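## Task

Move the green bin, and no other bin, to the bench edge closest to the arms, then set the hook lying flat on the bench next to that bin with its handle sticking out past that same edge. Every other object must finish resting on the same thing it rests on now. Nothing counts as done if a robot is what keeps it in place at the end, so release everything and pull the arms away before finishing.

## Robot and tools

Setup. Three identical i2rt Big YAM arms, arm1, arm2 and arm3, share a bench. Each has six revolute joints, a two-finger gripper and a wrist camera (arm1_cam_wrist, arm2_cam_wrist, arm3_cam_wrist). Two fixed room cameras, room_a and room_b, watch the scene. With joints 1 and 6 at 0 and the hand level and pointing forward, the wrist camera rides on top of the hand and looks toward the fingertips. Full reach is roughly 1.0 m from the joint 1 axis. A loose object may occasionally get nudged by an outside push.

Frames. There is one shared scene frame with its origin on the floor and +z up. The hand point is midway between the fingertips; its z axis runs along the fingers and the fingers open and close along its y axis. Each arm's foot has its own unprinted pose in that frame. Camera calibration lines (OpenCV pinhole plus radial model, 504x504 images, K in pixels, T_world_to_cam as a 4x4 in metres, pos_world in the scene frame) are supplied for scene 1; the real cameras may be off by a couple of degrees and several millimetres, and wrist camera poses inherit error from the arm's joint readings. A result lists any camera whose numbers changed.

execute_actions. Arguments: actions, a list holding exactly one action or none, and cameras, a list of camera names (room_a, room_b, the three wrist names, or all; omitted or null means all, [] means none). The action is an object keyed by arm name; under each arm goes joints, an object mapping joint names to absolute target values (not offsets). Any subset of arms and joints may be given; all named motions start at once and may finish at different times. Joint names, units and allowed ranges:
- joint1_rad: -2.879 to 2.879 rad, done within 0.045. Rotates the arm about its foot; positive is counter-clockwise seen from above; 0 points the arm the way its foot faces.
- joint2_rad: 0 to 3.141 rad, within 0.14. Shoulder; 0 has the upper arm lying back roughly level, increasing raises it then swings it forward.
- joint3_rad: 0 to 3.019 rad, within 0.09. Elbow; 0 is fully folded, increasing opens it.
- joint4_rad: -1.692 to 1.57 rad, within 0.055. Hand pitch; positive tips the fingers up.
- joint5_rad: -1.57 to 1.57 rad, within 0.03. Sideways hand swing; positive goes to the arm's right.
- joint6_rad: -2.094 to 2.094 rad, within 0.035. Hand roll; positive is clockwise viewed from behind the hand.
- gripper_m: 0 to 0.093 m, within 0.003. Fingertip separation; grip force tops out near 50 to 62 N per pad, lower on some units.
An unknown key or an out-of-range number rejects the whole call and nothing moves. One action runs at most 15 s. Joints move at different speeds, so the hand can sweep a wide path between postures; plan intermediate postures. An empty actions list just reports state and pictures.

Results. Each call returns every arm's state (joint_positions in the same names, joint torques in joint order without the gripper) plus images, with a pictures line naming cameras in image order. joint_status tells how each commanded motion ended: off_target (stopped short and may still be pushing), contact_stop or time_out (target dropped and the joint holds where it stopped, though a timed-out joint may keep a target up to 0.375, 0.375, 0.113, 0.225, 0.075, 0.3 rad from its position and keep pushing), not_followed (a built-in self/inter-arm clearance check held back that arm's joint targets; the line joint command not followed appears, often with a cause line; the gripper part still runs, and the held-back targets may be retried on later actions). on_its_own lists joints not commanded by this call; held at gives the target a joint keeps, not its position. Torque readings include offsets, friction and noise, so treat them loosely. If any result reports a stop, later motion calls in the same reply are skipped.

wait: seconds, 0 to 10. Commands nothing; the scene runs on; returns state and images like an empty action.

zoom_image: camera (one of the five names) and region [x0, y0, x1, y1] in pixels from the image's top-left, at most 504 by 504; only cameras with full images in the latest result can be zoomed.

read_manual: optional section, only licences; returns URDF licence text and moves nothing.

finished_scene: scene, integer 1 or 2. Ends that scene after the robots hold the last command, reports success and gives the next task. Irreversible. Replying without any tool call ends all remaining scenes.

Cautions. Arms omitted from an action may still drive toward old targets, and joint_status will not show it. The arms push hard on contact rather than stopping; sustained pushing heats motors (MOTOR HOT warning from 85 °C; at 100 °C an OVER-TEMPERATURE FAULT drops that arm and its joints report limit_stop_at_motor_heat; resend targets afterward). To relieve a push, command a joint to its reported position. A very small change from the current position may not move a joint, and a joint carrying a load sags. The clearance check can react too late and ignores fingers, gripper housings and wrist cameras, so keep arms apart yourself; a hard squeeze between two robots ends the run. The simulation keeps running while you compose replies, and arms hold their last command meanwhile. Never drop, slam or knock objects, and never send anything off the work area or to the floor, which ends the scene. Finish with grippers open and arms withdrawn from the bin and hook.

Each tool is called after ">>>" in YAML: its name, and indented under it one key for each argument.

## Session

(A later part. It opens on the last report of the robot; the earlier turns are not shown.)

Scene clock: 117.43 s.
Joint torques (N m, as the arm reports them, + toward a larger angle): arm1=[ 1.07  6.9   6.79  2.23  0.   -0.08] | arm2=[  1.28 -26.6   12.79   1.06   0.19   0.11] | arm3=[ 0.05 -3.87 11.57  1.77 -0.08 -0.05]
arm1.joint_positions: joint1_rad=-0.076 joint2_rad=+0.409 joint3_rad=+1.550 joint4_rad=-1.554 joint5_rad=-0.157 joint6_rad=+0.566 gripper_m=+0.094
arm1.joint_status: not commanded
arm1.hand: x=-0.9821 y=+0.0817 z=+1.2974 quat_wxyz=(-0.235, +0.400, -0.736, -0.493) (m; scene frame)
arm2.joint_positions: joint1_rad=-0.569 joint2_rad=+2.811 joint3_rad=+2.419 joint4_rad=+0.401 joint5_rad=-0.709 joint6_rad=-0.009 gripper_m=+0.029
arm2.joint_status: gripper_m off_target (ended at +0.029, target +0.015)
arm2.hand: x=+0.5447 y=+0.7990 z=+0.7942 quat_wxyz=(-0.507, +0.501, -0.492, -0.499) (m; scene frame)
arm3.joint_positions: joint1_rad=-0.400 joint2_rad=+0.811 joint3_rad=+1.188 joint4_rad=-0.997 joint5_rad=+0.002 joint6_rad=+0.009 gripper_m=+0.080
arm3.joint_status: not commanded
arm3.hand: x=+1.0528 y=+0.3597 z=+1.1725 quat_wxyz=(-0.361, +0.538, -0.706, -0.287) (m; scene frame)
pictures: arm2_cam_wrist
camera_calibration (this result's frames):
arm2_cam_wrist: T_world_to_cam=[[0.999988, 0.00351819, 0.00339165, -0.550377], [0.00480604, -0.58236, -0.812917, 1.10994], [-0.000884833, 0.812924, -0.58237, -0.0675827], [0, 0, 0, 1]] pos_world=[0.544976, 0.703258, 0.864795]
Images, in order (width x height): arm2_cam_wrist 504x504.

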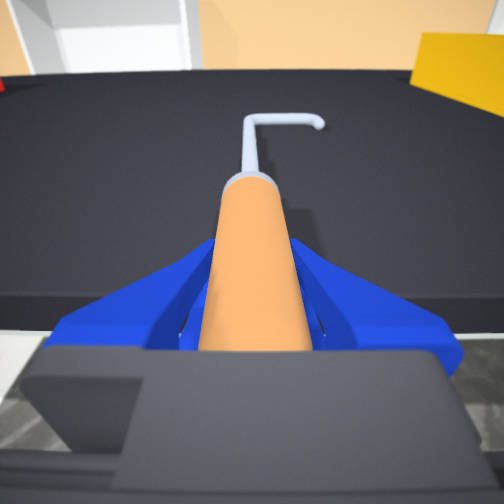

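>>> execute_actions:
  actions:
    - {"arm2":{"joints":{"joint2_rad":2.45}}}
  cameras: []

>>> execute_actions:
  actions:
    - {"arm2":{"joints":{"joint1_rad":0.814,"joint2_rad":2.35,"joint3_rad":2.23,"joint4_rad":0.43,"joint5_rad":0.676}}}
  cameras: []

>>> execute_actions:
  actions:
    - {"arm2":{"joints":{"joint2_rad":2.61}}}
  cameras: ["arm2_cam_wrist","room_a","room_b"]

Scene clock: 124.23 s.
Joint torques (N m, as the arm reports them, + toward a larger angle): arm1=[ 1.08  6.86  6.79  2.24  0.   -0.08] | arm2=[  0.84 -32.08  12.56   1.91   0.32   0.02] | arm3=[ 0.47 -4.08 11.66  1.83 -0.02  0.04]
arm1.joint_positions: joint1_rad=-0.076 joint2_rad=+0.409 joint3_rad=+1.550 joint4_rad=-1.554 joint5_rad=-0.157 joint6_rad=+0.566 gripper_m=+0.094
arm1.joint_status: not commanded
arm1.hand: x=-0.9821 y=+0.0817 z=+1.2974 quat_wxyz=(-0.235, +0.400, -0.736, -0.493) (m; scene frame)
arm2.joint_positions: joint1_rad=-0.563 joint2_rad=+2.464 joint3_rad=+2.430 joint4_rad=+0.372 joint5_rad=-0.709 joint6_rad=+0.002 gripper_m=+0.029
arm2.joint_status: all done
arm2.hand: x=+0.5229 y=+0.7809 z=+1.1186 quat_wxyz=(-0.611, +0.483, -0.371, -0.506) (m; scene frame)
arm3.joint_positions: joint1_rad=-0.400 joint2_rad=+0.811 joint3_rad=+1.188 joint4_rad=-0.997 joint5_rad=+0.002 joint6_rad=+0.009 gripper_m=+0.080
arm3.joint_status: not commanded
arm3.hand: x=+1.0528 y=+0.3597 z=+1.1725 quat_wxyz=(-0.361, +0.538, -0.706, -0.287) (m; scene frame)
pictures: none
No camera images: the call's "cameras" was empty. Leave "cameras" out to get every camera's image.

Scene clock: 126.77 s.
Joint torques (N m, as the arm reports them, + toward a larger angle): arm1=[ 1.05  6.89  6.79  2.24  0.01 -0.07] | arm2=[  0.01 -34.66  11.09   2.48  -0.06   0.01] | arm3=[ 0.12 -3.48 11.52  1.91 -0.06  0.  ]
arm1.joint_positions: joint1_rad=-0.076 joint2_rad=+0.409 joint3_rad=+1.550 joint4_rad=-1.554 joint5_rad=-0.157 joint6_rad=+0.566 gripper_m=+0.094
arm1.joint_status: not commanded
arm1.hand: x=-0.9821 y=+0.0817 z=+1.2974 quat_wxyz=(-0.235, +0.400, -0.736, -0.493) (m; scene frame)
arm2.joint_positions: joint1_rad=+0.820 joint2_rad=+2.396 joint3_rad=+2.213 joint4_rad=+0.397 joint5_rad=+0.679 joint6_rad=+0.002 gripper_m=+0.029
arm2.joint_status: all done
arm2.hand: x=-0.4933 y=+0.7831 z=+1.0593 quat_wxyz=(-0.506, +0.421, -0.487, -0.574) (m; scene frame)
arm3.joint_positions: joint1_rad=-0.400 joint2_rad=+0.811 joint3_rad=+1.188 joint4_rad=-0.997 joint5_rad=+0.002 joint6_rad=+0.009 gripper_m=+0.080
arm3.joint_status: not commanded
arm3.hand: x=+1.0528 y=+0.3597 z=+1.1725 quat_wxyz=(-0.361, +0.538, -0.706, -0.287) (m; scene frame)
pictures: none
No camera images: the call's "cameras" was empty. Leave "cameras" out to get every camera's image.

Scene clock: 127.83 s.
Joint torques (N m, as the arm reports them, + toward a larger angle): arm1=[ 1.07  6.86  6.79  2.24  0.   -0.08] | arm2=[ -0.28 -35.06  10.88   1.44   0.11   0.  ] | arm3=[ 0.12 -3.64 11.76  1.92 -0.05 -0.01]
arm1.joint_positions: joint1_rad=-0.076 joint2_rad=+0.409 joint3_rad=+1.550 joint4_rad=-1.554 joint5_rad=-0.157 joint6_rad=+0.566 gripper_m=+0.094
arm1.joint_status: not commanded
arm1.hand: x=-0.9821 y=+0.0817 z=+1.2974 quat_wxyz=(-0.235, +0.400, -0.736, -0.493) (m; scene frame)
arm2.joint_positions: joint1_rad=+0.819 joint2_rad=+2.647 joint3_rad=+2.208 joint4_rad=+0.433 joint5_rad=+0.676 joint6_rad=+0.002 gripper_m=+0.029
arm2.joint_status: all done
arm2.hand: x=-0.5026 y=+0.7976 z=+0.8340 quat_wxyz=(-0.500, +0.501, -0.498, -0.500) (m; scene frame)
arm3.joint_positions: joint1_rad=-0.400 joint2_rad=+0.811 joint3_rad=+1.188 joint4_rad=-0.997 joint5_rad=+0.002 joint6_rad=+0.009 gripper_m=+0.080
arm3.joint_status: not commanded
arm3.hand: x=+1.0528 y=+0.3597 z=+1.1725 quat_wxyz=(-0.361, +0.538, -0.706, -0.287) (m; scene frame)
pictures: arm2_cam_wrist, room_a, room_b
camera_calibration (this result's frames):
arm2_cam_wrist: T_world_to_cam=[[0.999936, 0.00657568, -0.00921684, 0.504834], [-0.00353112, -0.592332, -0.805686, 1.14423], [-0.0107574, 0.805667, -0.592271, -0.0351022], [0, 0, 0, 1]] pos_world=[-0.501139, 0.702728, 0.905757]
Images, in order (width x height): arm2_cam_wrist 504x504, room_a 504x504, room_b 504x504.

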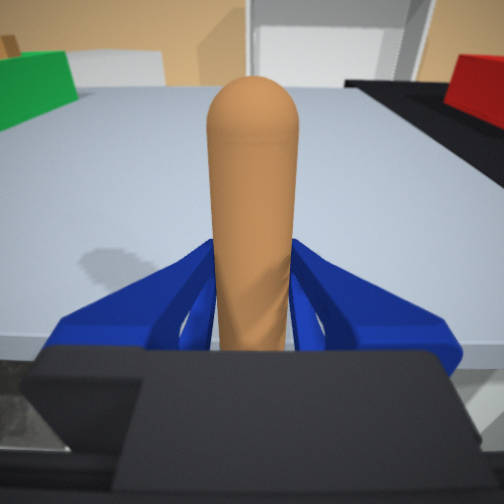

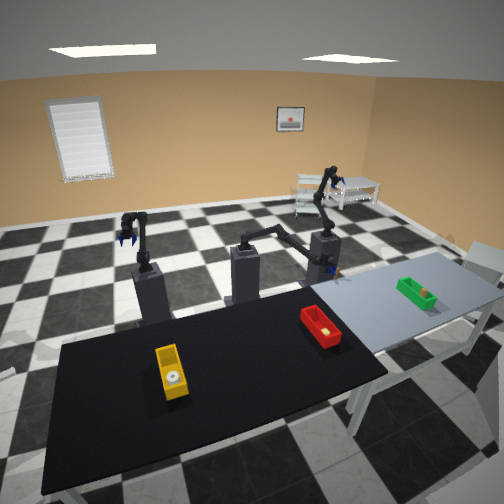

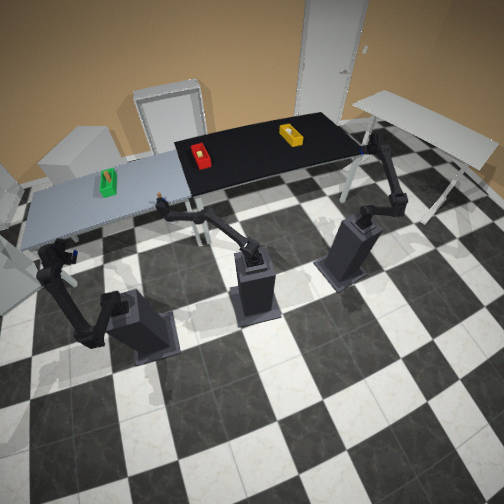

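>>> execute_actions:
  actions:
    - {"arm2":{"joints":{"joint2_rad":2.2,"joint3_rad":1.5,"joint4_rad":0.8,"joint1_rad":1.0}}}
  cameras: ["room_b"]

>>> execute_actions:
  actions:
    - {"arm2":{"joints":{"joint1_rad":1.70,"joint2_rad":1.575,"joint3_rad":0.58,"joint4_rad":1.33,"joint5_rad":0}}}

Scene clock: 147.97 s.
Joint torques (N m, as the arm reports them, + toward a larger angle): arm1=[ 1.09  6.87  6.78  2.24  0.   -0.08] | arm2=[  0.18 -27.83   9.08   2.01   0.06   0.01] | arm3=[ 0.37 -3.93 11.48  1.77 -0.07  0.  ]
arm1.joint_positions: joint1_rad=-0.076 joint2_rad=+0.409 joint3_rad=+1.550 joint4_rad=-1.554 joint5_rad=-0.157 joint6_rad=+0.566 gripper_m=+0.094
arm1.joint_status: not commanded
arm1.hand: x=-0.9821 y=+0.0817 z=+1.2974 quat_wxyz=(-0.235, +0.400, -0.736, -0.493) (m; scene frame)
arm2.joint_positions: joint1_rad=+1.000 joint2_rad=+2.225 joint3_rad=+1.482 joint4_rad=+0.784 joint5_rad=+0.677 joint6_rad=+0.002 gripper_m=+0.029
arm2.joint_status: all done
arm2.hand: x=-0.5280 y=+0.5974 z=+0.8854 quat_wxyz=(-0.453, +0.528, -0.450, -0.559) (m; scene frame)
arm3.joint_positions: joint1_rad=-0.400 joint2_rad=+0.811 joint3_rad=+1.188 joint4_rad=-0.997 joint5_rad=+0.002 joint6_rad=+0.009 gripper_m=+0.080
arm3.joint_status: not commanded
arm3.hand: x=+1.0528 y=+0.3597 z=+1.1725 quat_wxyz=(-0.361, +0.538, -0.706, -0.287) (m; scene frame)
pictures: room_b
Images, in order (width x height): room_b 504x504.

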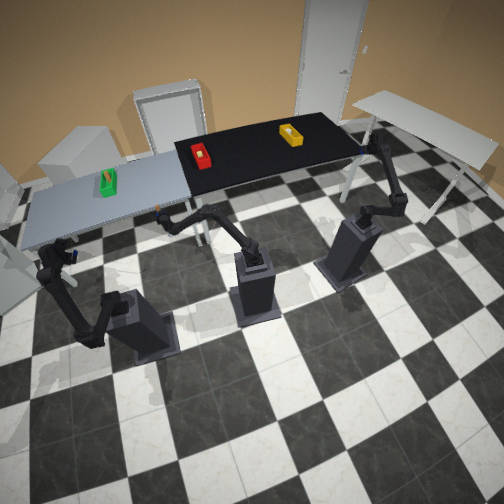

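Scene clock: 149.77 s.
Joint torques (N m, as the arm reports them, + toward a larger angle): arm1=[ 1.08  6.87  6.8   2.25  0.   -0.07] | arm2=[  0.85 -14.59   7.4    2.27   0.11  -0.08] | arm3=[ 0.01 -3.48 11.73  1.8  -0.02  0.  ]
arm1.joint_positions: joint1_rad=-0.076 joint2_rad=+0.409 joint3_rad=+1.550 joint4_rad=-1.554 joint5_rad=-0.157 joint6_rad=+0.566 gripper_m=+0.094
arm1.joint_status: not commanded
arm1.hand: x=-0.9821 y=+0.0817 z=+1.2974 quat_wxyz=(-0.235, +0.400, -0.736, -0.493) (m; scene frame)
arm2.joint_positions: joint1_rad=+1.695 joint2_rad=+1.591 joint3_rad=+0.558 joint4_rad=+1.308 joint5_rad=+0.001 joint6_rad=+0.010 gripper_m=+0.029
arm2.joint_status: all done
arm2.hand: x=-0.5254 y=+0.0049 z=+0.9886 quat_wxyz=(-0.004, +0.604, -0.005, -0.797) (m; scene frame)
arm3.joint_positions: joint1_rad=-0.400 joint2_rad=+0.811 joint3_rad=+1.188 joint4_rad=-0.997 joint5_rad=+0.002 joint6_rad=+0.009 gripper_m=+0.080
arm3.joint_status: not commanded
arm3.hand: x=+1.0528 y=+0.3597 z=+1.1725 quat_wxyz=(-0.361, +0.538, -0.706, -0.287) (m; scene frame)
pictures: arm1_cam_wrist, arm2_cam_wrist, arm3_cam_wrist, room_a, room_b
camera_calibration (this result's frames):
arm2_cam_wrist: T_world_to_cam=[[0.00619123, 0.999863, -0.0153692, 0.0134142], [0.353991, -0.0165656, -0.935102, 1.11216], [-0.935228, 0.000348883, -0.354045, -0.0224316], [0, 0, 0, 1]] pos_world=[-0.414755, 0.00501899, 1.03224]
arm3_cam_wrist: T_world_to_cam=[[0.96744, -0.252582, -0.016195, -0.911966], [-0.244558, -0.916388, -0.316899, 0.965577], [0.065202, 0.310541, -0.948321, 1.05193], [0, 0, 0, 1]] pos_world=[1.04982, 0.327828, 1.28879]
Images, in order (width x height): arm1_cam_wrist 504x504, arm2_cam_wrist 504x504, arm3_cam_wrist 504x504, room_a 504x504, room_b 504x504.

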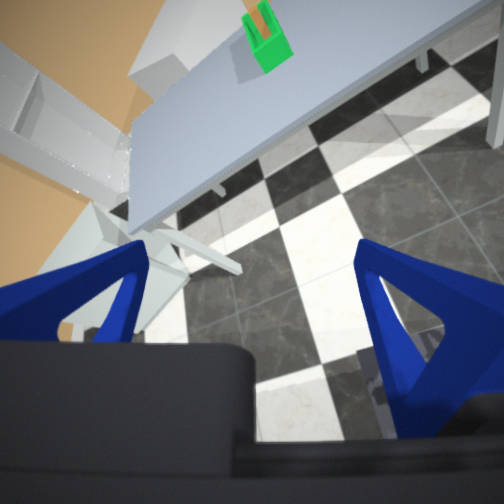

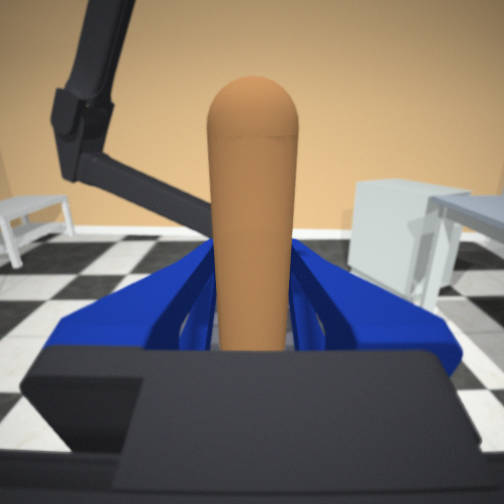

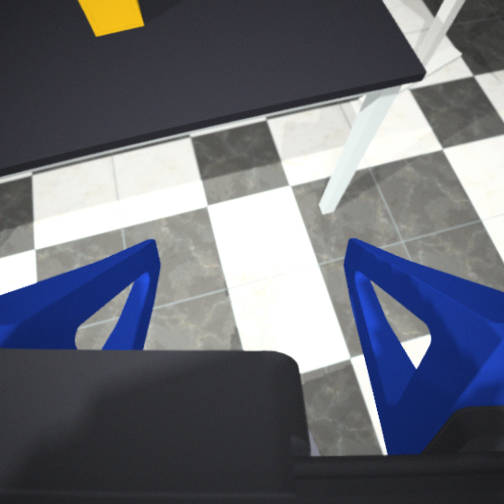

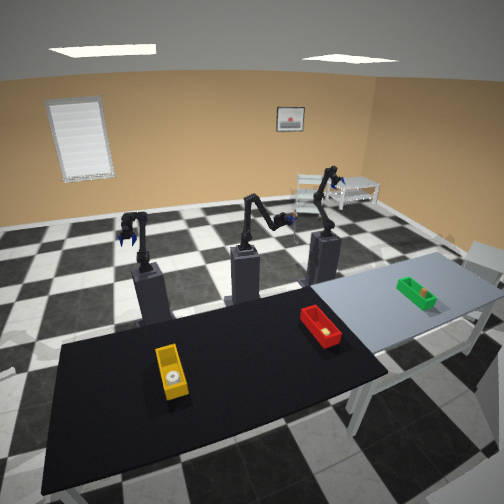

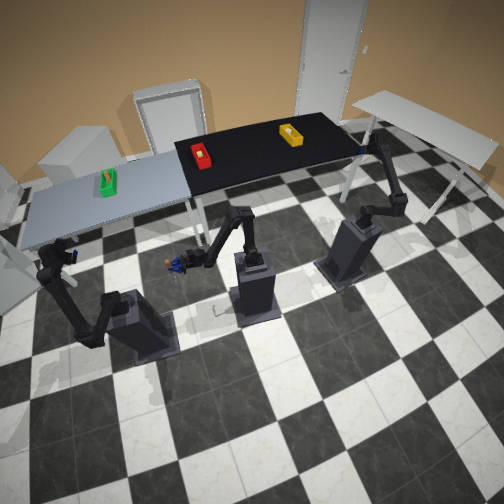

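>>> execute_actions:
  actions:
    - {"arm1":{"joints":{"joint1_rad":-1.507,"joint2_rad":1.0,"joint3_rad":1.66,"joint4_rad":-1.6,"joint5_rad":0,"joint6_rad":0,"gripper_m":0.08}}}
  cameras: []

>>> execute_actions:
  actions:
    - {"arm1":{"joints":{"joint2_rad":1.31}}}
  cameras: ["arm1_cam_wrist","arm2_cam_wrist","room_a"]

Scene clock: 159.33 s.
Joint torques (N m, as the arm reports them, + toward a larger angle): arm1=[ 0.59 -2.4  10.85  1.01  0.06 -0.11] | arm2=[  0.9  -14.7    7.43   2.21   0.09  -0.08] | arm3=[ 0.56 -3.83 11.71  1.72 -0.1   0.02]
arm1.joint_positions: joint1_rad=-1.502 joint2_rad=+0.993 joint3_rad=+1.626 joint4_rad=-1.591 joint5_rad=-0.001 joint6_rad=+0.007 gripper_m=+0.080
arm1.joint_status: all done
arm1.hand: x=-0.6438 y=+0.0038 z=+1.2168 quat_wxyz=(-0.304, +0.012, -0.952, -0.002) (m; scene frame)
arm2.joint_positions: joint1_rad=+1.695 joint2_rad=+1.591 joint3_rad=+0.558 joint4_rad=+1.308 joint5_rad=+0.001 joint6_rad=+0.010 gripper_m=+0.029
arm2.joint_status: not commanded
arm2.hand: x=-0.5254 y=+0.0049 z=+0.9886 quat_wxyz=(-0.004, +0.604, -0.005, -0.797) (m; scene frame)
arm3.joint_positions: joint1_rad=-0.400 joint2_rad=+0.811 joint3_rad=+1.188 joint4_rad=-0.997 joint5_rad=+0.002 joint6_rad=+0.009 gripper_m=+0.080
arm3.joint_status: not commanded
arm3.hand: x=+1.0528 y=+0.3597 z=+1.1725 quat_wxyz=(-0.361, +0.538, -0.706, -0.287) (m; scene frame)
pictures: none
No camera images: the call's "cameras" was empty. Leave "cameras" out to get every camera's image.

Scene clock: 160.67 s.
Joint torques (N m, as the arm reports them, + toward a larger angle): arm1=[ 0.55 -9.02 11.08  0.52  0.05 -0.1 ] | arm2=[  1.   -14.59   7.44   2.18   0.11  -0.08] | arm3=[ 0.84 -3.48 11.55  1.85 -0.06  0.01]
arm1.joint_positions: joint1_rad=-1.502 joint2_rad=+1.320 joint3_rad=+1.634 joint4_rad=-1.593 joint5_rad=-0.001 joint6_rad=+0.007 gripper_m=+0.080
arm1.joint_status: all done
arm1.hand: x=-0.5370 y=+0.0061 z=+1.1045 quat_wxyz=(-0.148, +0.012, -0.989, +0.001) (m; scene frame)
arm2.joint_positions: joint1_rad=+1.695 joint2_rad=+1.591 joint3_rad=+0.558 joint4_rad=+1.308 joint5_rad=+0.001 joint6_rad=+0.010 gripper_m=+0.029
arm2.joint_status: not commanded
arm2.hand: x=-0.5254 y=+0.0049 z=+0.9886 quat_wxyz=(-0.004, +0.604, -0.005, -0.797) (m; scene frame)
arm3.joint_positions: joint1_rad=-0.400 joint2_rad=+0.811 joint3_rad=+1.188 joint4_rad=-0.997 joint5_rad=+0.002 joint6_rad=+0.009 gripper_m=+0.080
arm3.joint_status: not commanded
arm3.hand: x=+1.0528 y=+0.3597 z=+1.1725 quat_wxyz=(-0.361, +0.538, -0.706, -0.287) (m; scene frame)
pictures: arm1_cam_wrist, arm2_cam_wrist, room_a
camera_calibration (this result's frames):
arm1_cam_wrist: T_world_to_cam=[[0.0168383, -0.999834, -0.00690982, 0.0266954], [-0.952242, -0.0181433, 0.304806, -0.840071], [-0.304881, 0.00144739, -0.952389, 1.01597], [0, 0, 0, 1]] pos_world=[-0.49065, 0.0099788, 1.22384]
arm2_cam_wrist: T_world_to_cam=[[0.00619123, 0.999863, -0.0153692, 0.0134142], [0.353991, -0.0165656, -0.935102, 1.11216], [-0.935228, 0.000348883, -0.354045, -0.0224316], [0, 0, 0, 1]] pos_world=[-0.414755, 0.00501899, 1.03224]
Images, in order (width x height): arm1_cam_wrist 504x504, arm2_cam_wrist 504x504, room_a 504x504.

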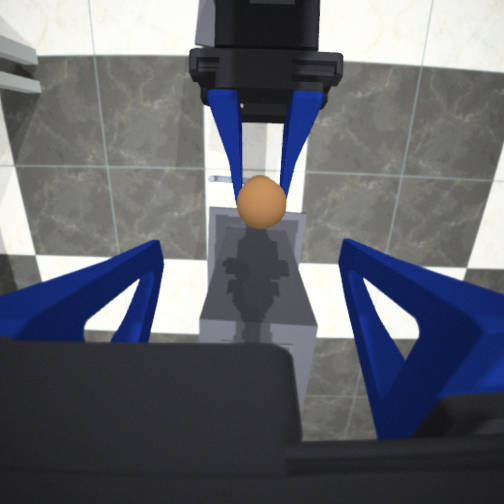

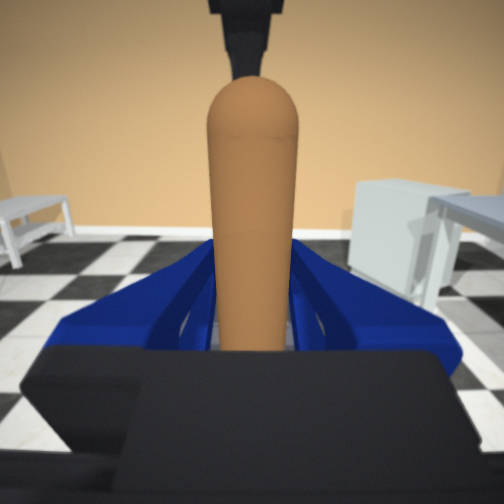

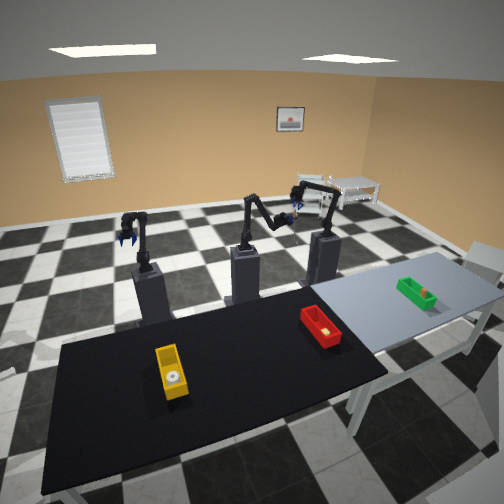

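>>> execute_actions:
  actions:
    - {"arm1":{"joints":{"joint1_rad":-1.515,"joint2_rad":1.36,"joint3_rad":1.5,"joint4_rad":-1.425}}}
  cameras: ["arm1_cam_wrist","arm2_cam_wrist"]

Scene clock: 164.70 s.
Joint torques (N m, as the arm reports them, + toward a larger angle): arm1=[  0.2  -10.18  10.27   1.43   0.06  -0.1 ] | arm2=[  0.92 -14.64   7.5    2.26   0.1   -0.09] | arm3=[ 0.32 -3.65 11.63  1.85 -0.11  0.01]
arm1.joint_positions: joint1_rad=-1.506 joint2_rad=+1.365 joint3_rad=+1.487 joint4_rad=-1.438 joint5_rad=-0.001 joint6_rad=+0.007 gripper_m=+0.080
arm1.joint_status: all done
arm1.hand: x=-0.5121 y=+0.0047 z=+1.0318 quat_wxyz=(-0.130, +0.010, -0.991, +0.001) (m; scene frame)
arm2.joint_positions: joint1_rad=+1.695 joint2_rad=+1.591 joint3_rad=+0.558 joint4_rad=+1.308 joint5_rad=+0.001 joint6_rad=+0.010 gripper_m=+0.029
arm2.joint_status: not commanded
arm2.hand: x=-0.5254 y=+0.0049 z=+0.9886 quat_wxyz=(-0.004, +0.604, -0.005, -0.797) (m; scene frame)
arm3.joint_positions: joint1_rad=-0.400 joint2_rad=+0.811 joint3_rad=+1.188 joint4_rad=-0.997 joint5_rad=+0.002 joint6_rad=+0.009 gripper_m=+0.080
arm3.joint_status: not commanded
arm3.hand: x=+1.0528 y=+0.3597 z=+1.1725 quat_wxyz=(-0.361, +0.538, -0.706, -0.287) (m; scene frame)
pictures: arm1_cam_wrist, arm2_cam_wrist
camera_calibration (this result's frames):
arm1_cam_wrist: T_world_to_cam=[[0.0128826, -0.999896, -0.00646372, 0.0219185], [-0.940387, -0.0143126, 0.339805, -0.824354], [-0.339862, 0.00170081, -0.940474, 0.924073], [0, 0, 0, 1]] pos_world=[-0.461436, 0.00854593, 1.14933]
arm2_cam_wrist: T_world_to_cam=[[0.00619123, 0.999863, -0.0153692, 0.0134142], [0.353991, -0.0165656, -0.935102, 1.11216], [-0.935228, 0.000348883, -0.354045, -0.0224316], [0, 0, 0, 1]] pos_world=[-0.414755, 0.00501899, 1.03224]
Images, in order (width x height): arm1_cam_wrist 504x504, arm2_cam_wrist 504x504.

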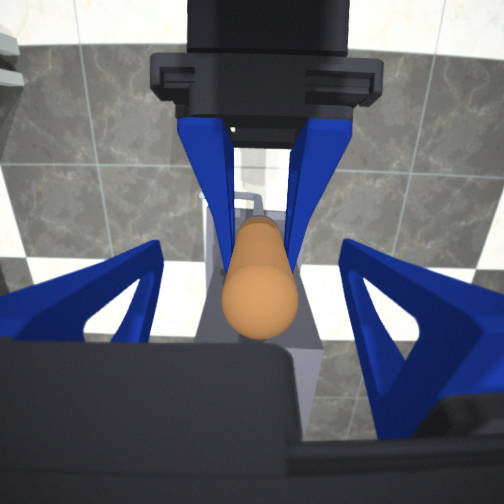

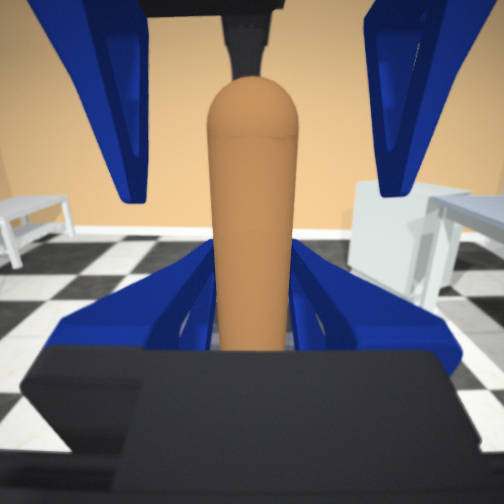

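>>> execute_actions:
  actions:
    - {"arm1":{"joints":{"gripper_m":0.01}}}
  cameras: ["arm1_cam_wrist","arm2_cam_wrist"]

Scene clock: 168.43 s.
Joint torques (N m, as the arm reports them, + toward a larger angle): arm1=[  0.48 -10.11  10.33   1.4   -0.03  -0.07] | arm2=[  0.99 -14.56   7.42   2.21  -0.07  -0.06] | arm3=[ 0.34 -3.67 11.54  1.87 -0.07 -0.02]
arm1.joint_positions: joint1_rad=-1.509 joint2_rad=+1.365 joint3_rad=+1.487 joint4_rad=-1.438 joint5_rad=+0.002 joint6_rad=+0.004 gripper_m=+0.028
arm1.joint_status: gripper_m off_target (ended at +0.028, target +0.010)
arm1.hand: x=-0.5119 y=+0.0028 z=+1.0319 quat_wxyz=(-0.130, +0.009, -0.991, +0.003) (m; scene frame)
arm2.joint_positions: joint1_rad=+1.694 joint2_rad=+1.591 joint3_rad=+0.558 joint4_rad=+1.308 joint5_rad=+0.005 joint6_rad=+0.010 gripper_m=+0.029
arm2.joint_status: not commanded
arm2.hand: x=-0.5254 y=+0.0062 z=+0.9886 quat_wxyz=(-0.006, +0.604, -0.007, -0.797) (m; scene frame)
arm3.joint_positions: joint1_rad=-0.400 joint2_rad=+0.811 joint3_rad=+1.188 joint4_rad=-0.997 joint5_rad=+0.002 joint6_rad=+0.009 gripper_m=+0.080
arm3.joint_status: not commanded
arm3.hand: x=+1.0528 y=+0.3597 z=+1.1725 quat_wxyz=(-0.361, +0.538, -0.706, -0.287) (m; scene frame)
pictures: arm1_cam_wrist, arm2_cam_wrist
camera_calibration (this result's frames):
arm1_cam_wrist: T_world_to_cam=[[0.0118169, -0.999924, -0.00349404, 0.0163662], [-0.940687, -0.0123016, 0.339053, -0.823573], [-0.33907, -0.000719761, -0.940761, 0.92492], [0, 0, 0, 1]] pos_world=[-0.461305, 0.00689938, 1.14942]
arm2_cam_wrist: T_world_to_cam=[[0.0117416, 0.999793, -0.0166025, 0.016157], [0.35384, -0.0196837, -0.935099, 1.11211], [-0.935232, 0.00510492, -0.353998, -0.0224845], [0, 0, 0, 1]] pos_world=[-0.414728, 0.0058516, 1.03225]
Images, in order (width x height): arm1_cam_wrist 504x504, arm2_cam_wrist 504x504.

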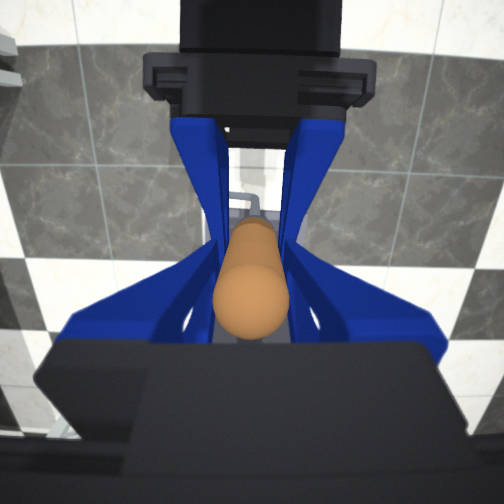

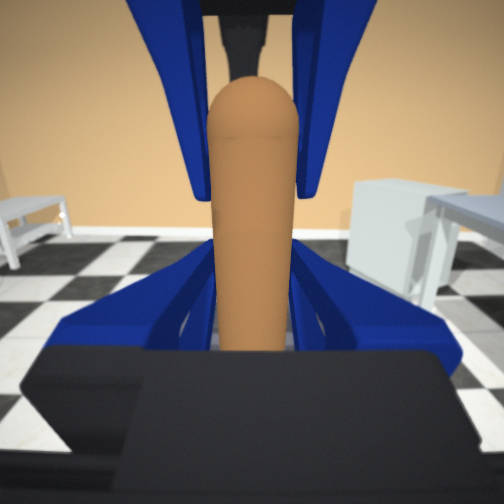

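>>> execute_actions:
  actions:
    - {"arm2":{"joints":{"gripper_m":0.06}}}
  cameras: []

>>> execute_actions:
  actions:
    - {"arm2":{"joints":{"joint4_rad":1.15}}}
  cameras: ["arm1_cam_wrist","arm2_cam_wrist"]

>>> execute_actions:
  actions:
    - {"arm2":{"joints":{"gripper_m":0.01}}}
  cameras: ["arm1_cam_wrist","arm2_cam_wrist"]

Scene clock: 173.93 s.
Joint torques (N m, as the arm reports them, + toward a larger angle): arm1=[ 0.41 -9.99 10.83  1.4  -0.04 -0.07] | arm2=[  0.95 -14.31   7.51   2.     0.01  -0.07] | arm3=[ 0.51 -3.35 11.52  1.66 -0.11  0.  ]
arm1.joint_positions: joint1_rad=-1.509 joint2_rad=+1.365 joint3_rad=+1.480 joint4_rad=-1.438 joint5_rad=+0.002 joint6_rad=+0.004 gripper_m=+0.028
arm1.joint_status: not commanded
arm1.hand: x=-0.5132 y=+0.0027 z=+1.0285 quat_wxyz=(-0.127, +0.009, -0.992, +0.003) (m; scene frame)
arm2.joint_positions: joint1_rad=+1.694 joint2_rad=+1.587 joint3_rad=+0.558 joint4_rad=+1.313 joint5_rad=+0.003 joint6_rad=+0.010 gripper_m=+0.060
arm2.joint_status: all done
arm2.hand: x=-0.5245 y=+0.0058 z=+0.9922 quat_wxyz=(-0.005, +0.600, -0.006, -0.800) (m; scene frame)
arm3.joint_positions: joint1_rad=-0.400 joint2_rad=+0.811 joint3_rad=+1.188 joint4_rad=-0.997 joint5_rad=+0.002 joint6_rad=+0.009 gripper_m=+0.080
arm3.joint_status: not commanded
arm3.hand: x=+1.0528 y=+0.3597 z=+1.1725 quat_wxyz=(-0.361, +0.538, -0.706, -0.287) (m; scene frame)
pictures: none
No camera images: the call's "cameras" was empty. Leave "cameras" out to get every camera's image.

Scene clock: 174.80 s.
Joint torques (N m, as the arm reports them, + toward a larger angle): arm1=[  0.51 -10.06  10.88   1.39  -0.04  -0.07] | arm2=[  0.84 -14.2    7.65   1.13   0.01  -0.07] | arm3=[ 0.25 -3.45 11.59  1.74 -0.08 -0.02]
arm1.joint_positions: joint1_rad=-1.509 joint2_rad=+1.365 joint3_rad=+1.480 joint4_rad=-1.438 joint5_rad=+0.002 joint6_rad=+0.004 gripper_m=+0.028
arm1.joint_status: not commanded
arm1.hand: x=-0.5132 y=+0.0027 z=+1.0285 quat_wxyz=(-0.127, +0.009, -0.992, +0.003) (m; scene frame)
arm2.joint_positions: joint1_rad=+1.694 joint2_rad=+1.586 joint3_rad=+0.558 joint4_rad=+1.162 joint5_rad=+0.003 joint6_rad=+0.010 gripper_m=+0.060
arm2.joint_status: all done
arm2.hand: x=-0.5321 y=+0.0062 z=+0.9564 quat_wxyz=(-0.005, +0.659, -0.007, -0.752) (m; scene frame)
arm3.joint_positions: joint1_rad=-0.400 joint2_rad=+0.811 joint3_rad=+1.188 joint4_rad=-0.997 joint5_rad=+0.002 joint6_rad=+0.009 gripper_m=+0.080
arm3.joint_status: not commanded
arm3.hand: x=+1.0528 y=+0.3597 z=+1.1725 quat_wxyz=(-0.361, +0.538, -0.706, -0.287) (m; scene frame)
pictures: arm1_cam_wrist, arm2_cam_wrist
camera_calibration (this result's frames):
arm1_cam_wrist: T_world_to_cam=[[0.0117339, -0.999925, -0.00341361, 0.0161904], [-0.938074, -0.0121901, 0.34622, -0.829692], [-0.346236, -0.000860303, -0.938147, 0.914948], [0, 0, 0, 1]] pos_world=[-0.461714, 0.00686237, 1.14567]
arm2_cam_wrist: T_world_to_cam=[[0.0127771, 0.999786, -0.0162732, 0.0160189], [0.481231, -0.0204142, -0.876356, 1.09593], [-0.876501, 0.00336617, -0.481389, 0.112978], [0, 0, 0, 1]] pos_world=[-0.428573, 0.00597667, 1.01507]
Images, in order (width x height): arm1_cam_wrist 504x504, arm2_cam_wrist 504x504.

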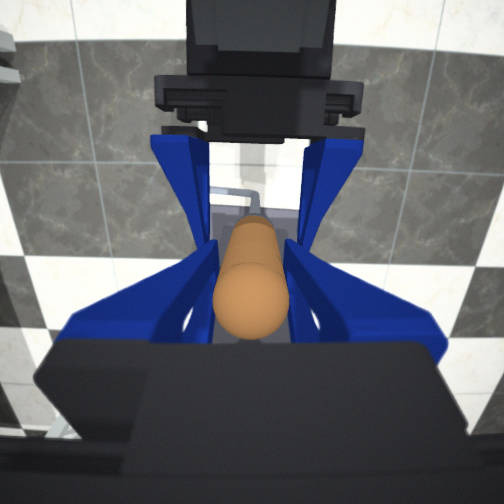

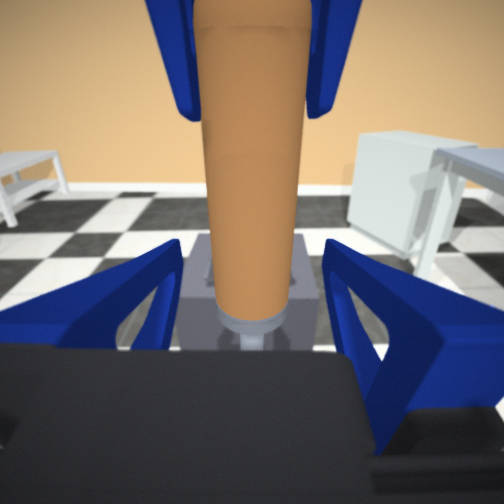

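Scene clock: 175.40 s.
Joint torques (N m, as the arm reports them, + toward a larger angle): arm1=[  0.48 -10.13  10.91   1.4   -0.02  -0.06] | arm2=[  1.05 -14.36   7.75   1.14   0.06  -0.06] | arm3=[-0.05 -3.84 11.66  1.75 -0.1   0.02]
arm1.joint_positions: joint1_rad=-1.509 joint2_rad=+1.365 joint3_rad=+1.480 joint4_rad=-1.437 joint5_rad=+0.001 joint6_rad=+0.004 gripper_m=+0.028
arm1.joint_status: not commanded
arm1.hand: x=-0.5132 y=+0.0028 z=+1.0284 quat_wxyz=(-0.127, +0.009, -0.992, +0.003) (m; scene frame)
arm2.joint_positions: joint1_rad=+1.694 joint2_rad=+1.585 joint3_rad=+0.558 joint4_rad=+1.161 joint5_rad=+0.002 joint6_rad=+0.009 gripper_m=+0.029
arm2.joint_status: gripper_m off_target (ended at +0.029, target +0.010)
arm2.hand: x=-0.5321 y=+0.0060 z=+0.9564 quat_wxyz=(-0.005, +0.659, -0.006, -0.752) (m; scene frame)
arm3.joint_positions: joint1_rad=-0.400 joint2_rad=+0.811 joint3_rad=+1.188 joint4_rad=-0.997 joint5_rad=+0.002 joint6_rad=+0.009 gripper_m=+0.080
arm3.joint_status: not commanded
arm3.hand: x=+1.0528 y=+0.3597 z=+1.1725 quat_wxyz=(-0.361, +0.538, -0.706, -0.287) (m; scene frame)
pictures: arm1_cam_wrist, arm2_cam_wrist
camera_calibration (this result's frames):
arm1_cam_wrist: T_world_to_cam=[[0.0118297, -0.999923, -0.00378283, 0.0166835], [-0.93807, -0.0124077, 0.346224, -0.829627], [-0.346244, -0.000547167, -0.938144, 0.914809], [0, 0, 0, 1]] pos_world=[-0.461697, 0.00688893, 1.14552]
arm2_cam_wrist: T_world_to_cam=[[0.0118033, 0.999818, -0.014989, 0.0144693], [0.48161, -0.0188211, -0.876183, 1.09596], [-0.876306, 0.00312299, -0.481745, 0.113431], [0, 0, 0, 1]] pos_world=[-0.428594, 0.00580614, 1.01512]
Images, in order (width x height): arm1_cam_wrist 504x504, arm2_cam_wrist 504x504.

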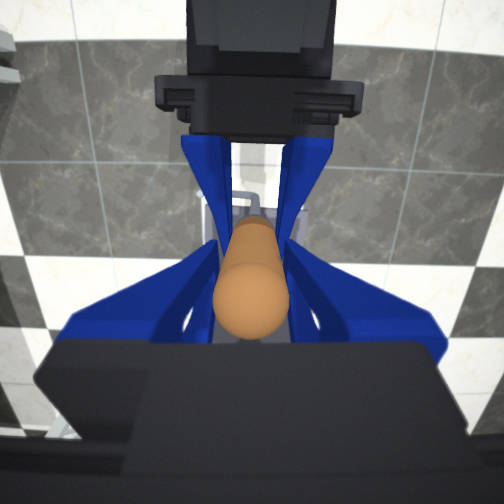

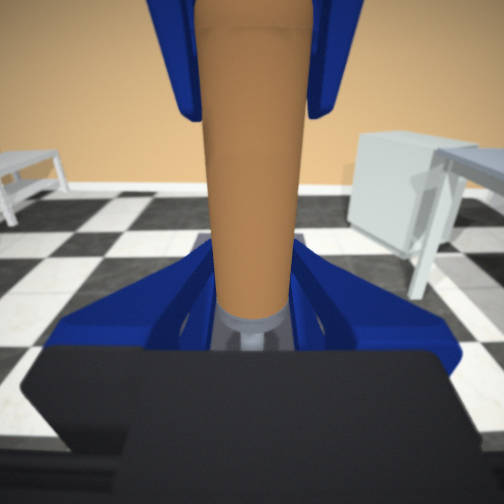

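>>> execute_actions:
  actions:
    - {"arm1":{"joints":{"gripper_m":0.06}}}
  cameras: []

>>> execute_actions:
  actions:
    - {"arm1":{"joints":{"joint3_rad":1.44,"joint4_rad":-1.37}}}
  cameras: ["arm1_cam_wrist","arm2_cam_wrist"]

>>> execute_actions:
  actions:
    - {"arm1":{"joints":{"gripper_m":0.0}}}
  cameras: ["arm1_cam_wrist","arm2_cam_wrist"]

Scene clock: 180.43 s.
Joint torques (N m, as the arm reports them, + toward a larger angle): arm1=[ 0.51 -9.92 10.82  1.36 -0.02 -0.06] | arm2=[  1.2  -14.4    7.68   2.     0.05  -0.04] | arm3=[-0.02 -3.57 11.73  1.72 -0.06 -0.02]
arm1.joint_positions: joint1_rad=-1.509 joint2_rad=+1.365 joint3_rad=+1.480 joint4_rad=-1.437 joint5_rad=+0.001 joint6_rad=+0.004 gripper_m=+0.060
arm1.joint_status: all done
arm1.hand: x=-0.5133 y=+0.0028 z=+1.0285 quat_wxyz=(-0.127, +0.009, -0.992, +0.003) (m; scene frame)
arm2.joint_positions: joint1_rad=+1.694 joint2_rad=+1.585 joint3_rad=+0.558 joint4_rad=+1.139 joint5_rad=+0.002 joint6_rad=+0.009 gripper_m=+0.029
arm2.joint_status: not commanded
arm2.hand: x=-0.5327 y=+0.0060 z=+0.9510 quat_wxyz=(-0.006, +0.667, -0.007, -0.745) (m; scene frame)
arm3.joint_positions: joint1_rad=-0.400 joint2_rad=+0.811 joint3_rad=+1.188 joint4_rad=-0.997 joint5_rad=+0.002 joint6_rad=+0.009 gripper_m=+0.080
arm3.joint_status: not commanded
arm3.hand: x=+1.0528 y=+0.3597 z=+1.1725 quat_wxyz=(-0.361, +0.538, -0.706, -0.287) (m; scene frame)
pictures: none
No camera images: the call's "cameras" was empty. Leave "cameras" out to get every camera's image.

Scene clock: 181.20 s.
Joint torques (N m, as the arm reports them, + toward a larger angle): arm1=[  0.51 -10.03   9.88   1.44  -0.02  -0.07] | arm2=[  1.   -14.57   7.73   1.92   0.05  -0.06] | arm3=[ 0.78 -4.08 11.64  1.76 -0.09 -0.04]
arm1.joint_positions: joint1_rad=-1.509 joint2_rad=+1.365 joint3_rad=+1.432 joint4_rad=-1.384 joint5_rad=+0.001 joint6_rad=+0.004 gripper_m=+0.060
arm1.joint_status: all done
arm1.hand: x=-0.5101 y=+0.0027 z=+1.0110 quat_wxyz=(-0.130, +0.009, -0.991, +0.003) (m; scene frame)
arm2.joint_positions: joint1_rad=+1.694 joint2_rad=+1.585 joint3_rad=+0.558 joint4_rad=+1.139 joint5_rad=+0.002 joint6_rad=+0.009 gripper_m=+0.029
arm2.joint_status: not commanded
arm2.hand: x=-0.5327 y=+0.0060 z=+0.9510 quat_wxyz=(-0.006, +0.667, -0.007, -0.745) (m; scene frame)
arm3.joint_positions: joint1_rad=-0.400 joint2_rad=+0.811 joint3_rad=+1.188 joint4_rad=-0.997 joint5_rad=+0.002 joint6_rad=+0.009 gripper_m=+0.080
arm3.joint_status: not commanded
arm3.hand: x=+1.0528 y=+0.3597 z=+1.1725 quat_wxyz=(-0.361, +0.538, -0.706, -0.287) (m; scene frame)
pictures: arm1_cam_wrist, arm2_cam_wrist
camera_calibration (this result's frames):
arm1_cam_wrist: T_world_to_cam=[[0.0119069, -0.999922, -0.00385458, 0.0166324], [-0.940424, -0.0125082, 0.339775, -0.815391], [-0.339796, -0.000420719, -0.940499, 0.905203], [0, 0, 0, 1]] pos_world=[-0.459426, 0.00681289, 1.12846]
arm2_cam_wrist: T_world_to_cam=[[0.0122765, 0.999811, -0.0150738, 0.0146841], [0.500871, -0.019196, -0.865309, 1.09146], [-0.865435, 0.00307292, -0.501012, 0.134371], [0, 0, 0, 1]] pos_world=[-0.430573, 0.00585743, 1.01199]
Images, in order (width x height): arm1_cam_wrist 504x504, arm2_cam_wrist 504x504.

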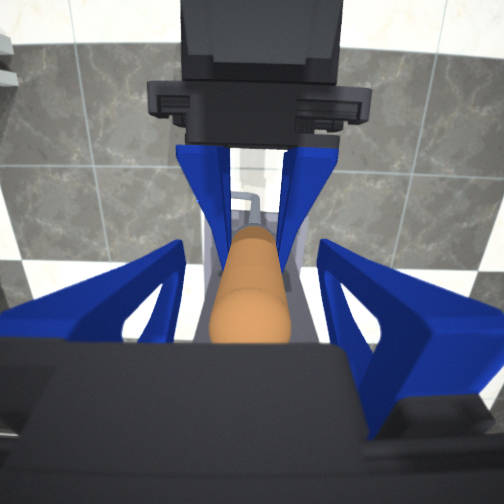

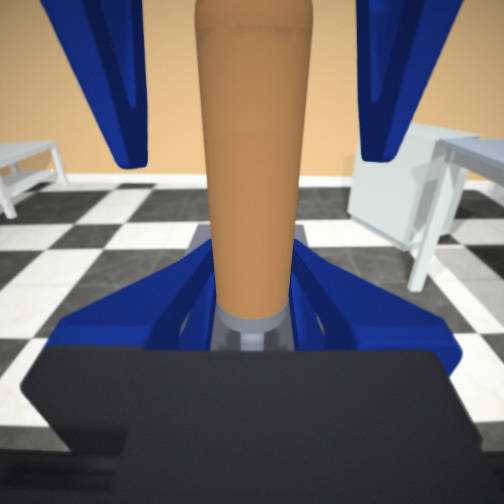

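Scene clock: 181.83 s.
Joint torques (N m, as the arm reports them, + toward a larger angle): arm1=[  0.48 -10.02   9.93   1.42  -0.02  -0.06] | arm2=[  0.79 -14.24   7.58   1.97   0.09  -0.04] | arm3=[ 0.27 -3.93 11.66  1.79 -0.07 -0.01]
arm1.joint_positions: joint1_rad=-1.509 joint2_rad=+1.365 joint3_rad=+1.432 joint4_rad=-1.383 joint5_rad=+0.001 joint6_rad=+0.004 gripper_m=+0.028
arm1.joint_status: gripper_m off_target (ended at +0.028, target +0.000)
arm1.hand: x=-0.5100 y=+0.0027 z=+1.0110 quat_wxyz=(-0.130, +0.010, -0.991, +0.003) (m; scene frame)
arm2.joint_positions: joint1_rad=+1.694 joint2_rad=+1.585 joint3_rad=+0.558 joint4_rad=+1.138 joint5_rad=+0.001 joint6_rad=+0.007 gripper_m=+0.029
arm2.joint_status: not commanded
arm2.hand: x=-0.5327 y=+0.0059 z=+0.9508 quat_wxyz=(-0.006, +0.667, -0.006, -0.745) (m; scene frame)
arm3.joint_positions: joint1_rad=-0.400 joint2_rad=+0.811 joint3_rad=+1.188 joint4_rad=-0.997 joint5_rad=+0.002 joint6_rad=+0.009 gripper_m=+0.080
arm3.joint_status: not commanded
arm3.hand: x=+1.0528 y=+0.3597 z=+1.1725 quat_wxyz=(-0.361, +0.538, -0.706, -0.287) (m; scene frame)
pictures: arm1_cam_wrist, arm2_cam_wrist
camera_calibration (this result's frames):
arm1_cam_wrist: T_world_to_cam=[[0.0122797, -0.999918, -0.00376004, 0.0167282], [-0.940548, -0.0128269, 0.339418, -0.815016], [-0.339438, -0.000631445, -0.940628, 0.90557], [0, 0, 0, 1]] pos_world=[-0.459382, 0.00684449, 1.1285]
arm2_cam_wrist: T_world_to_cam=[[0.011702, 0.999841, -0.0134765, 0.0129863], [0.501569, -0.0175285, -0.86494, 1.09132], [-0.865038, 0.0033621, -0.501695, 0.135116], [0, 0, 0, 1]] pos_world=[-0.430644, 0.00569069, 1.01189]
Images, in order (width x height): arm1_cam_wrist 504x504, arm2_cam_wrist 504x504.

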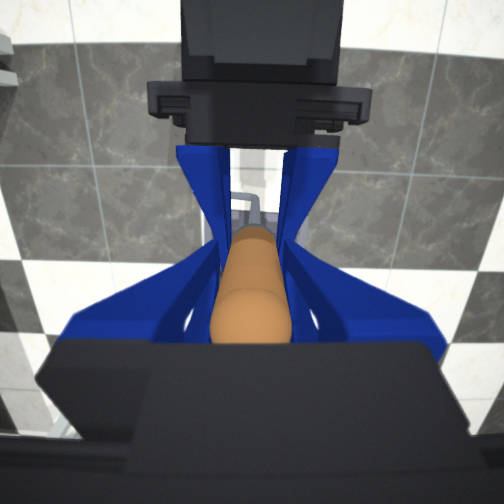

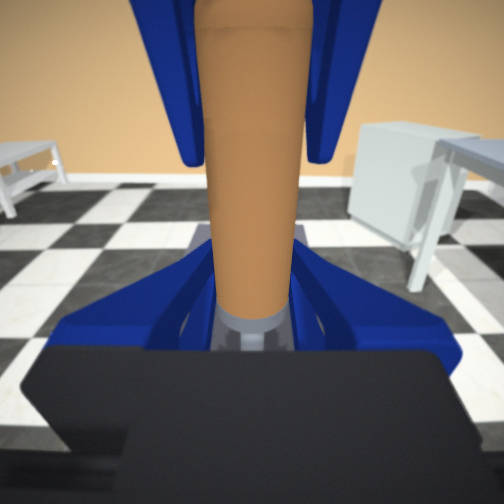

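>>> execute_actions:
  actions:
    - {"arm2":{"joints":{"gripper_m":0.09}}}
  cameras: []

>>> execute_actions:
  actions:
    - {"arm2":{"joints":{"joint2_rad":1.4,"joint3_rad":0.33,"joint4_rad":1.15}}}
  cameras: ["arm2_cam_wrist"]

>>> execute_actions:
  actions:
    - {"arm1":{"joints":{"joint1_rad":-0.8,"joint6_rad":-1.571,"joint4_rad":-1.55}}}
  cameras: ["arm1_cam_wrist","room_b"]

Scene clock: 186.53 s.
Joint torques (N m, as the arm reports them, + toward a larger angle): arm1=[  0.47 -10.27  10.98   1.36  -0.03  -0.06] | arm2=[  0.91 -14.07   7.55   1.94   0.07  -0.05] | arm3=[-0.04 -4.18 11.58  1.77 -0.04  0.02]
arm1.joint_positions: joint1_rad=-1.509 joint2_rad=+1.365 joint3_rad=+1.419 joint4_rad=-1.383 joint5_rad=+0.001 joint6_rad=+0.004 gripper_m=+0.028
arm1.joint_status: not commanded
arm1.hand: x=-0.5129 y=+0.0026 z=+1.0051 quat_wxyz=(-0.124, +0.010, -0.992, +0.003) (m; scene frame)
arm2.joint_positions: joint1_rad=+1.694 joint2_rad=+1.584 joint3_rad=+0.559 joint4_rad=+1.138 joint5_rad=+0.001 joint6_rad=+0.007 gripper_m=+0.090
arm2.joint_status: all done
arm2.hand: x=-0.5327 y=+0.0059 z=+0.9517 quat_wxyz=(-0.006, +0.667, -0.006, -0.745) (m; scene frame)
arm3.joint_positions: joint1_rad=-0.400 joint2_rad=+0.811 joint3_rad=+1.188 joint4_rad=-0.997 joint5_rad=+0.002 joint6_rad=+0.009 gripper_m=+0.080
arm3.joint_status: not commanded
arm3.hand: x=+1.0528 y=+0.3597 z=+1.1725 quat_wxyz=(-0.361, +0.538, -0.706, -0.287) (m; scene frame)
pictures: none
No camera images: the call's "cameras" was empty. Leave "cameras" out to get every camera's image.

Scene clock: 187.60 s.
Joint torques (N m, as the arm reports them, + toward a larger angle): arm1=[  0.5  -10.16  10.94   1.38  -0.02  -0.06] | arm2=[ 1.19 -9.45  5.4   1.93  0.08 -0.04] | arm3=[-0.32 -4.02 11.7   1.82 -0.06  0.03]
arm1.joint_positions: joint1_rad=-1.509 joint2_rad=+1.365 joint3_rad=+1.419 joint4_rad=-1.383 joint5_rad=+0.001 joint6_rad=+0.004 gripper_m=+0.028
arm1.joint_status: not commanded
arm1.hand: x=-0.5129 y=+0.0026 z=+1.0051 quat_wxyz=(-0.124, +0.010, -0.992, +0.003) (m; scene frame)
arm2.joint_positions: joint1_rad=+1.694 joint2_rad=+1.396 joint3_rad=+0.335 joint4_rad=+1.138 joint5_rad=+0.001 joint6_rad=+0.007 gripper_m=+0.090
arm2.joint_status: all done
arm2.hand: x=-0.4499 y=+0.0046 z=+0.9433 quat_wxyz=(-0.006, +0.680, -0.006, -0.733) (m; scene frame)
arm3.joint_positions: joint1_rad=-0.400 joint2_rad=+0.811 joint3_rad=+1.188 joint4_rad=-0.997 joint5_rad=+0.002 joint6_rad=+0.009 gripper_m=+0.080
arm3.joint_status: not commanded
arm3.hand: x=+1.0528 y=+0.3597 z=+1.1725 quat_wxyz=(-0.361, +0.538, -0.706, -0.287) (m; scene frame)
pictures: arm2_cam_wrist
camera_calibration (this result's frames):
arm2_cam_wrist: T_world_to_cam=[[0.0123699, 0.999831, -0.0136053, 0.0136057], [0.530309, -0.0180949, -0.847611, 1.0399], [-0.847714, 0.00326987, -0.530443, 0.237922], [0, 0, 0, 1]] pos_world=[-0.349947, 0.00443548, 1.00782]
Images, in order (width x height): arm2_cam_wrist 504x504.

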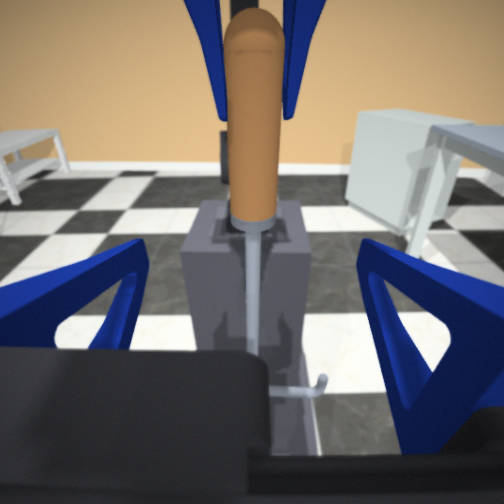

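Scene clock: 189.77 s.
Joint torques (N m, as the arm reports them, + toward a larger angle): arm1=[ 0.69 -9.74 10.63 -0.09  0.15 -0.09] | arm2=[ 1.12 -9.35  5.44  1.93  0.08 -0.05] | arm3=[-0.04 -3.31 11.68  1.86 -0.05 -0.04]
arm1.joint_positions: joint1_rad=-0.797 joint2_rad=+1.365 joint3_rad=+1.419 joint4_rad=-1.541 joint5_rad=-0.005 joint6_rad=-1.563 gripper_m=+0.028
arm1.joint_status: all done
arm1.hand: x=-0.6577 y=+0.2701 z=+0.9958 quat_wxyz=(-0.037, +0.912, -0.409, +0.019) (m; scene frame)
arm2.joint_positions: joint1_rad=+1.694 joint2_rad=+1.396 joint3_rad=+0.335 joint4_rad=+1.138 joint5_rad=+0.001 joint6_rad=+0.007 gripper_m=+0.090
arm2.joint_status: not commanded
arm2.hand: x=-0.4499 y=+0.0046 z=+0.9433 quat_wxyz=(-0.006, +0.680, -0.006, -0.733) (m; scene frame)
arm3.joint_positions: joint1_rad=-0.400 joint2_rad=+0.811 joint3_rad=+1.188 joint4_rad=-0.997 joint5_rad=+0.002 joint6_rad=+0.009 gripper_m=+0.080
arm3.joint_status: not commanded
arm3.hand: x=+1.0528 y=+0.3597 z=+1.1725 quat_wxyz=(-0.361, +0.538, -0.706, -0.287) (m; scene frame)
pictures: arm1_cam_wrist, room_b
camera_calibration (this result's frames):
arm1_cam_wrist: T_world_to_cam=[[0.750925, 0.656249, 0.0738176, 0.247062], [0.507428, -0.644918, 0.571487, -0.0533229], [0.422644, -0.391687, -0.817284, 1.32541], [0, 0, 0, 1]] pos_world=[-0.718645, 0.322623, 1.09547]
Images, in order (width x height): arm1_cam_wrist 504x504, room_b 504x504.

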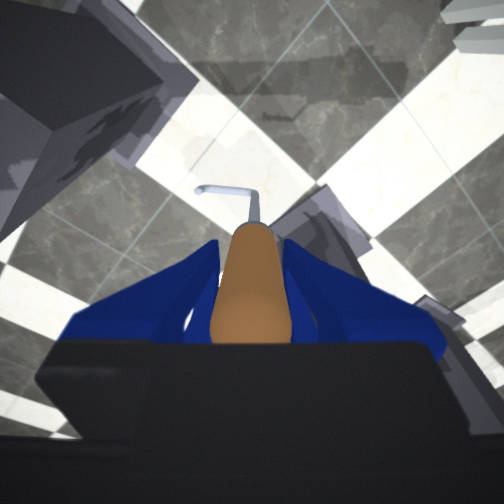

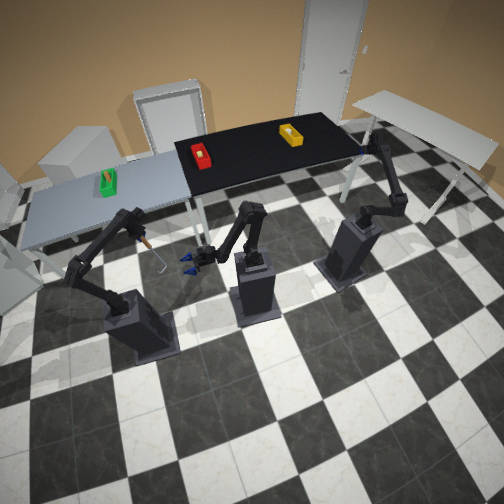

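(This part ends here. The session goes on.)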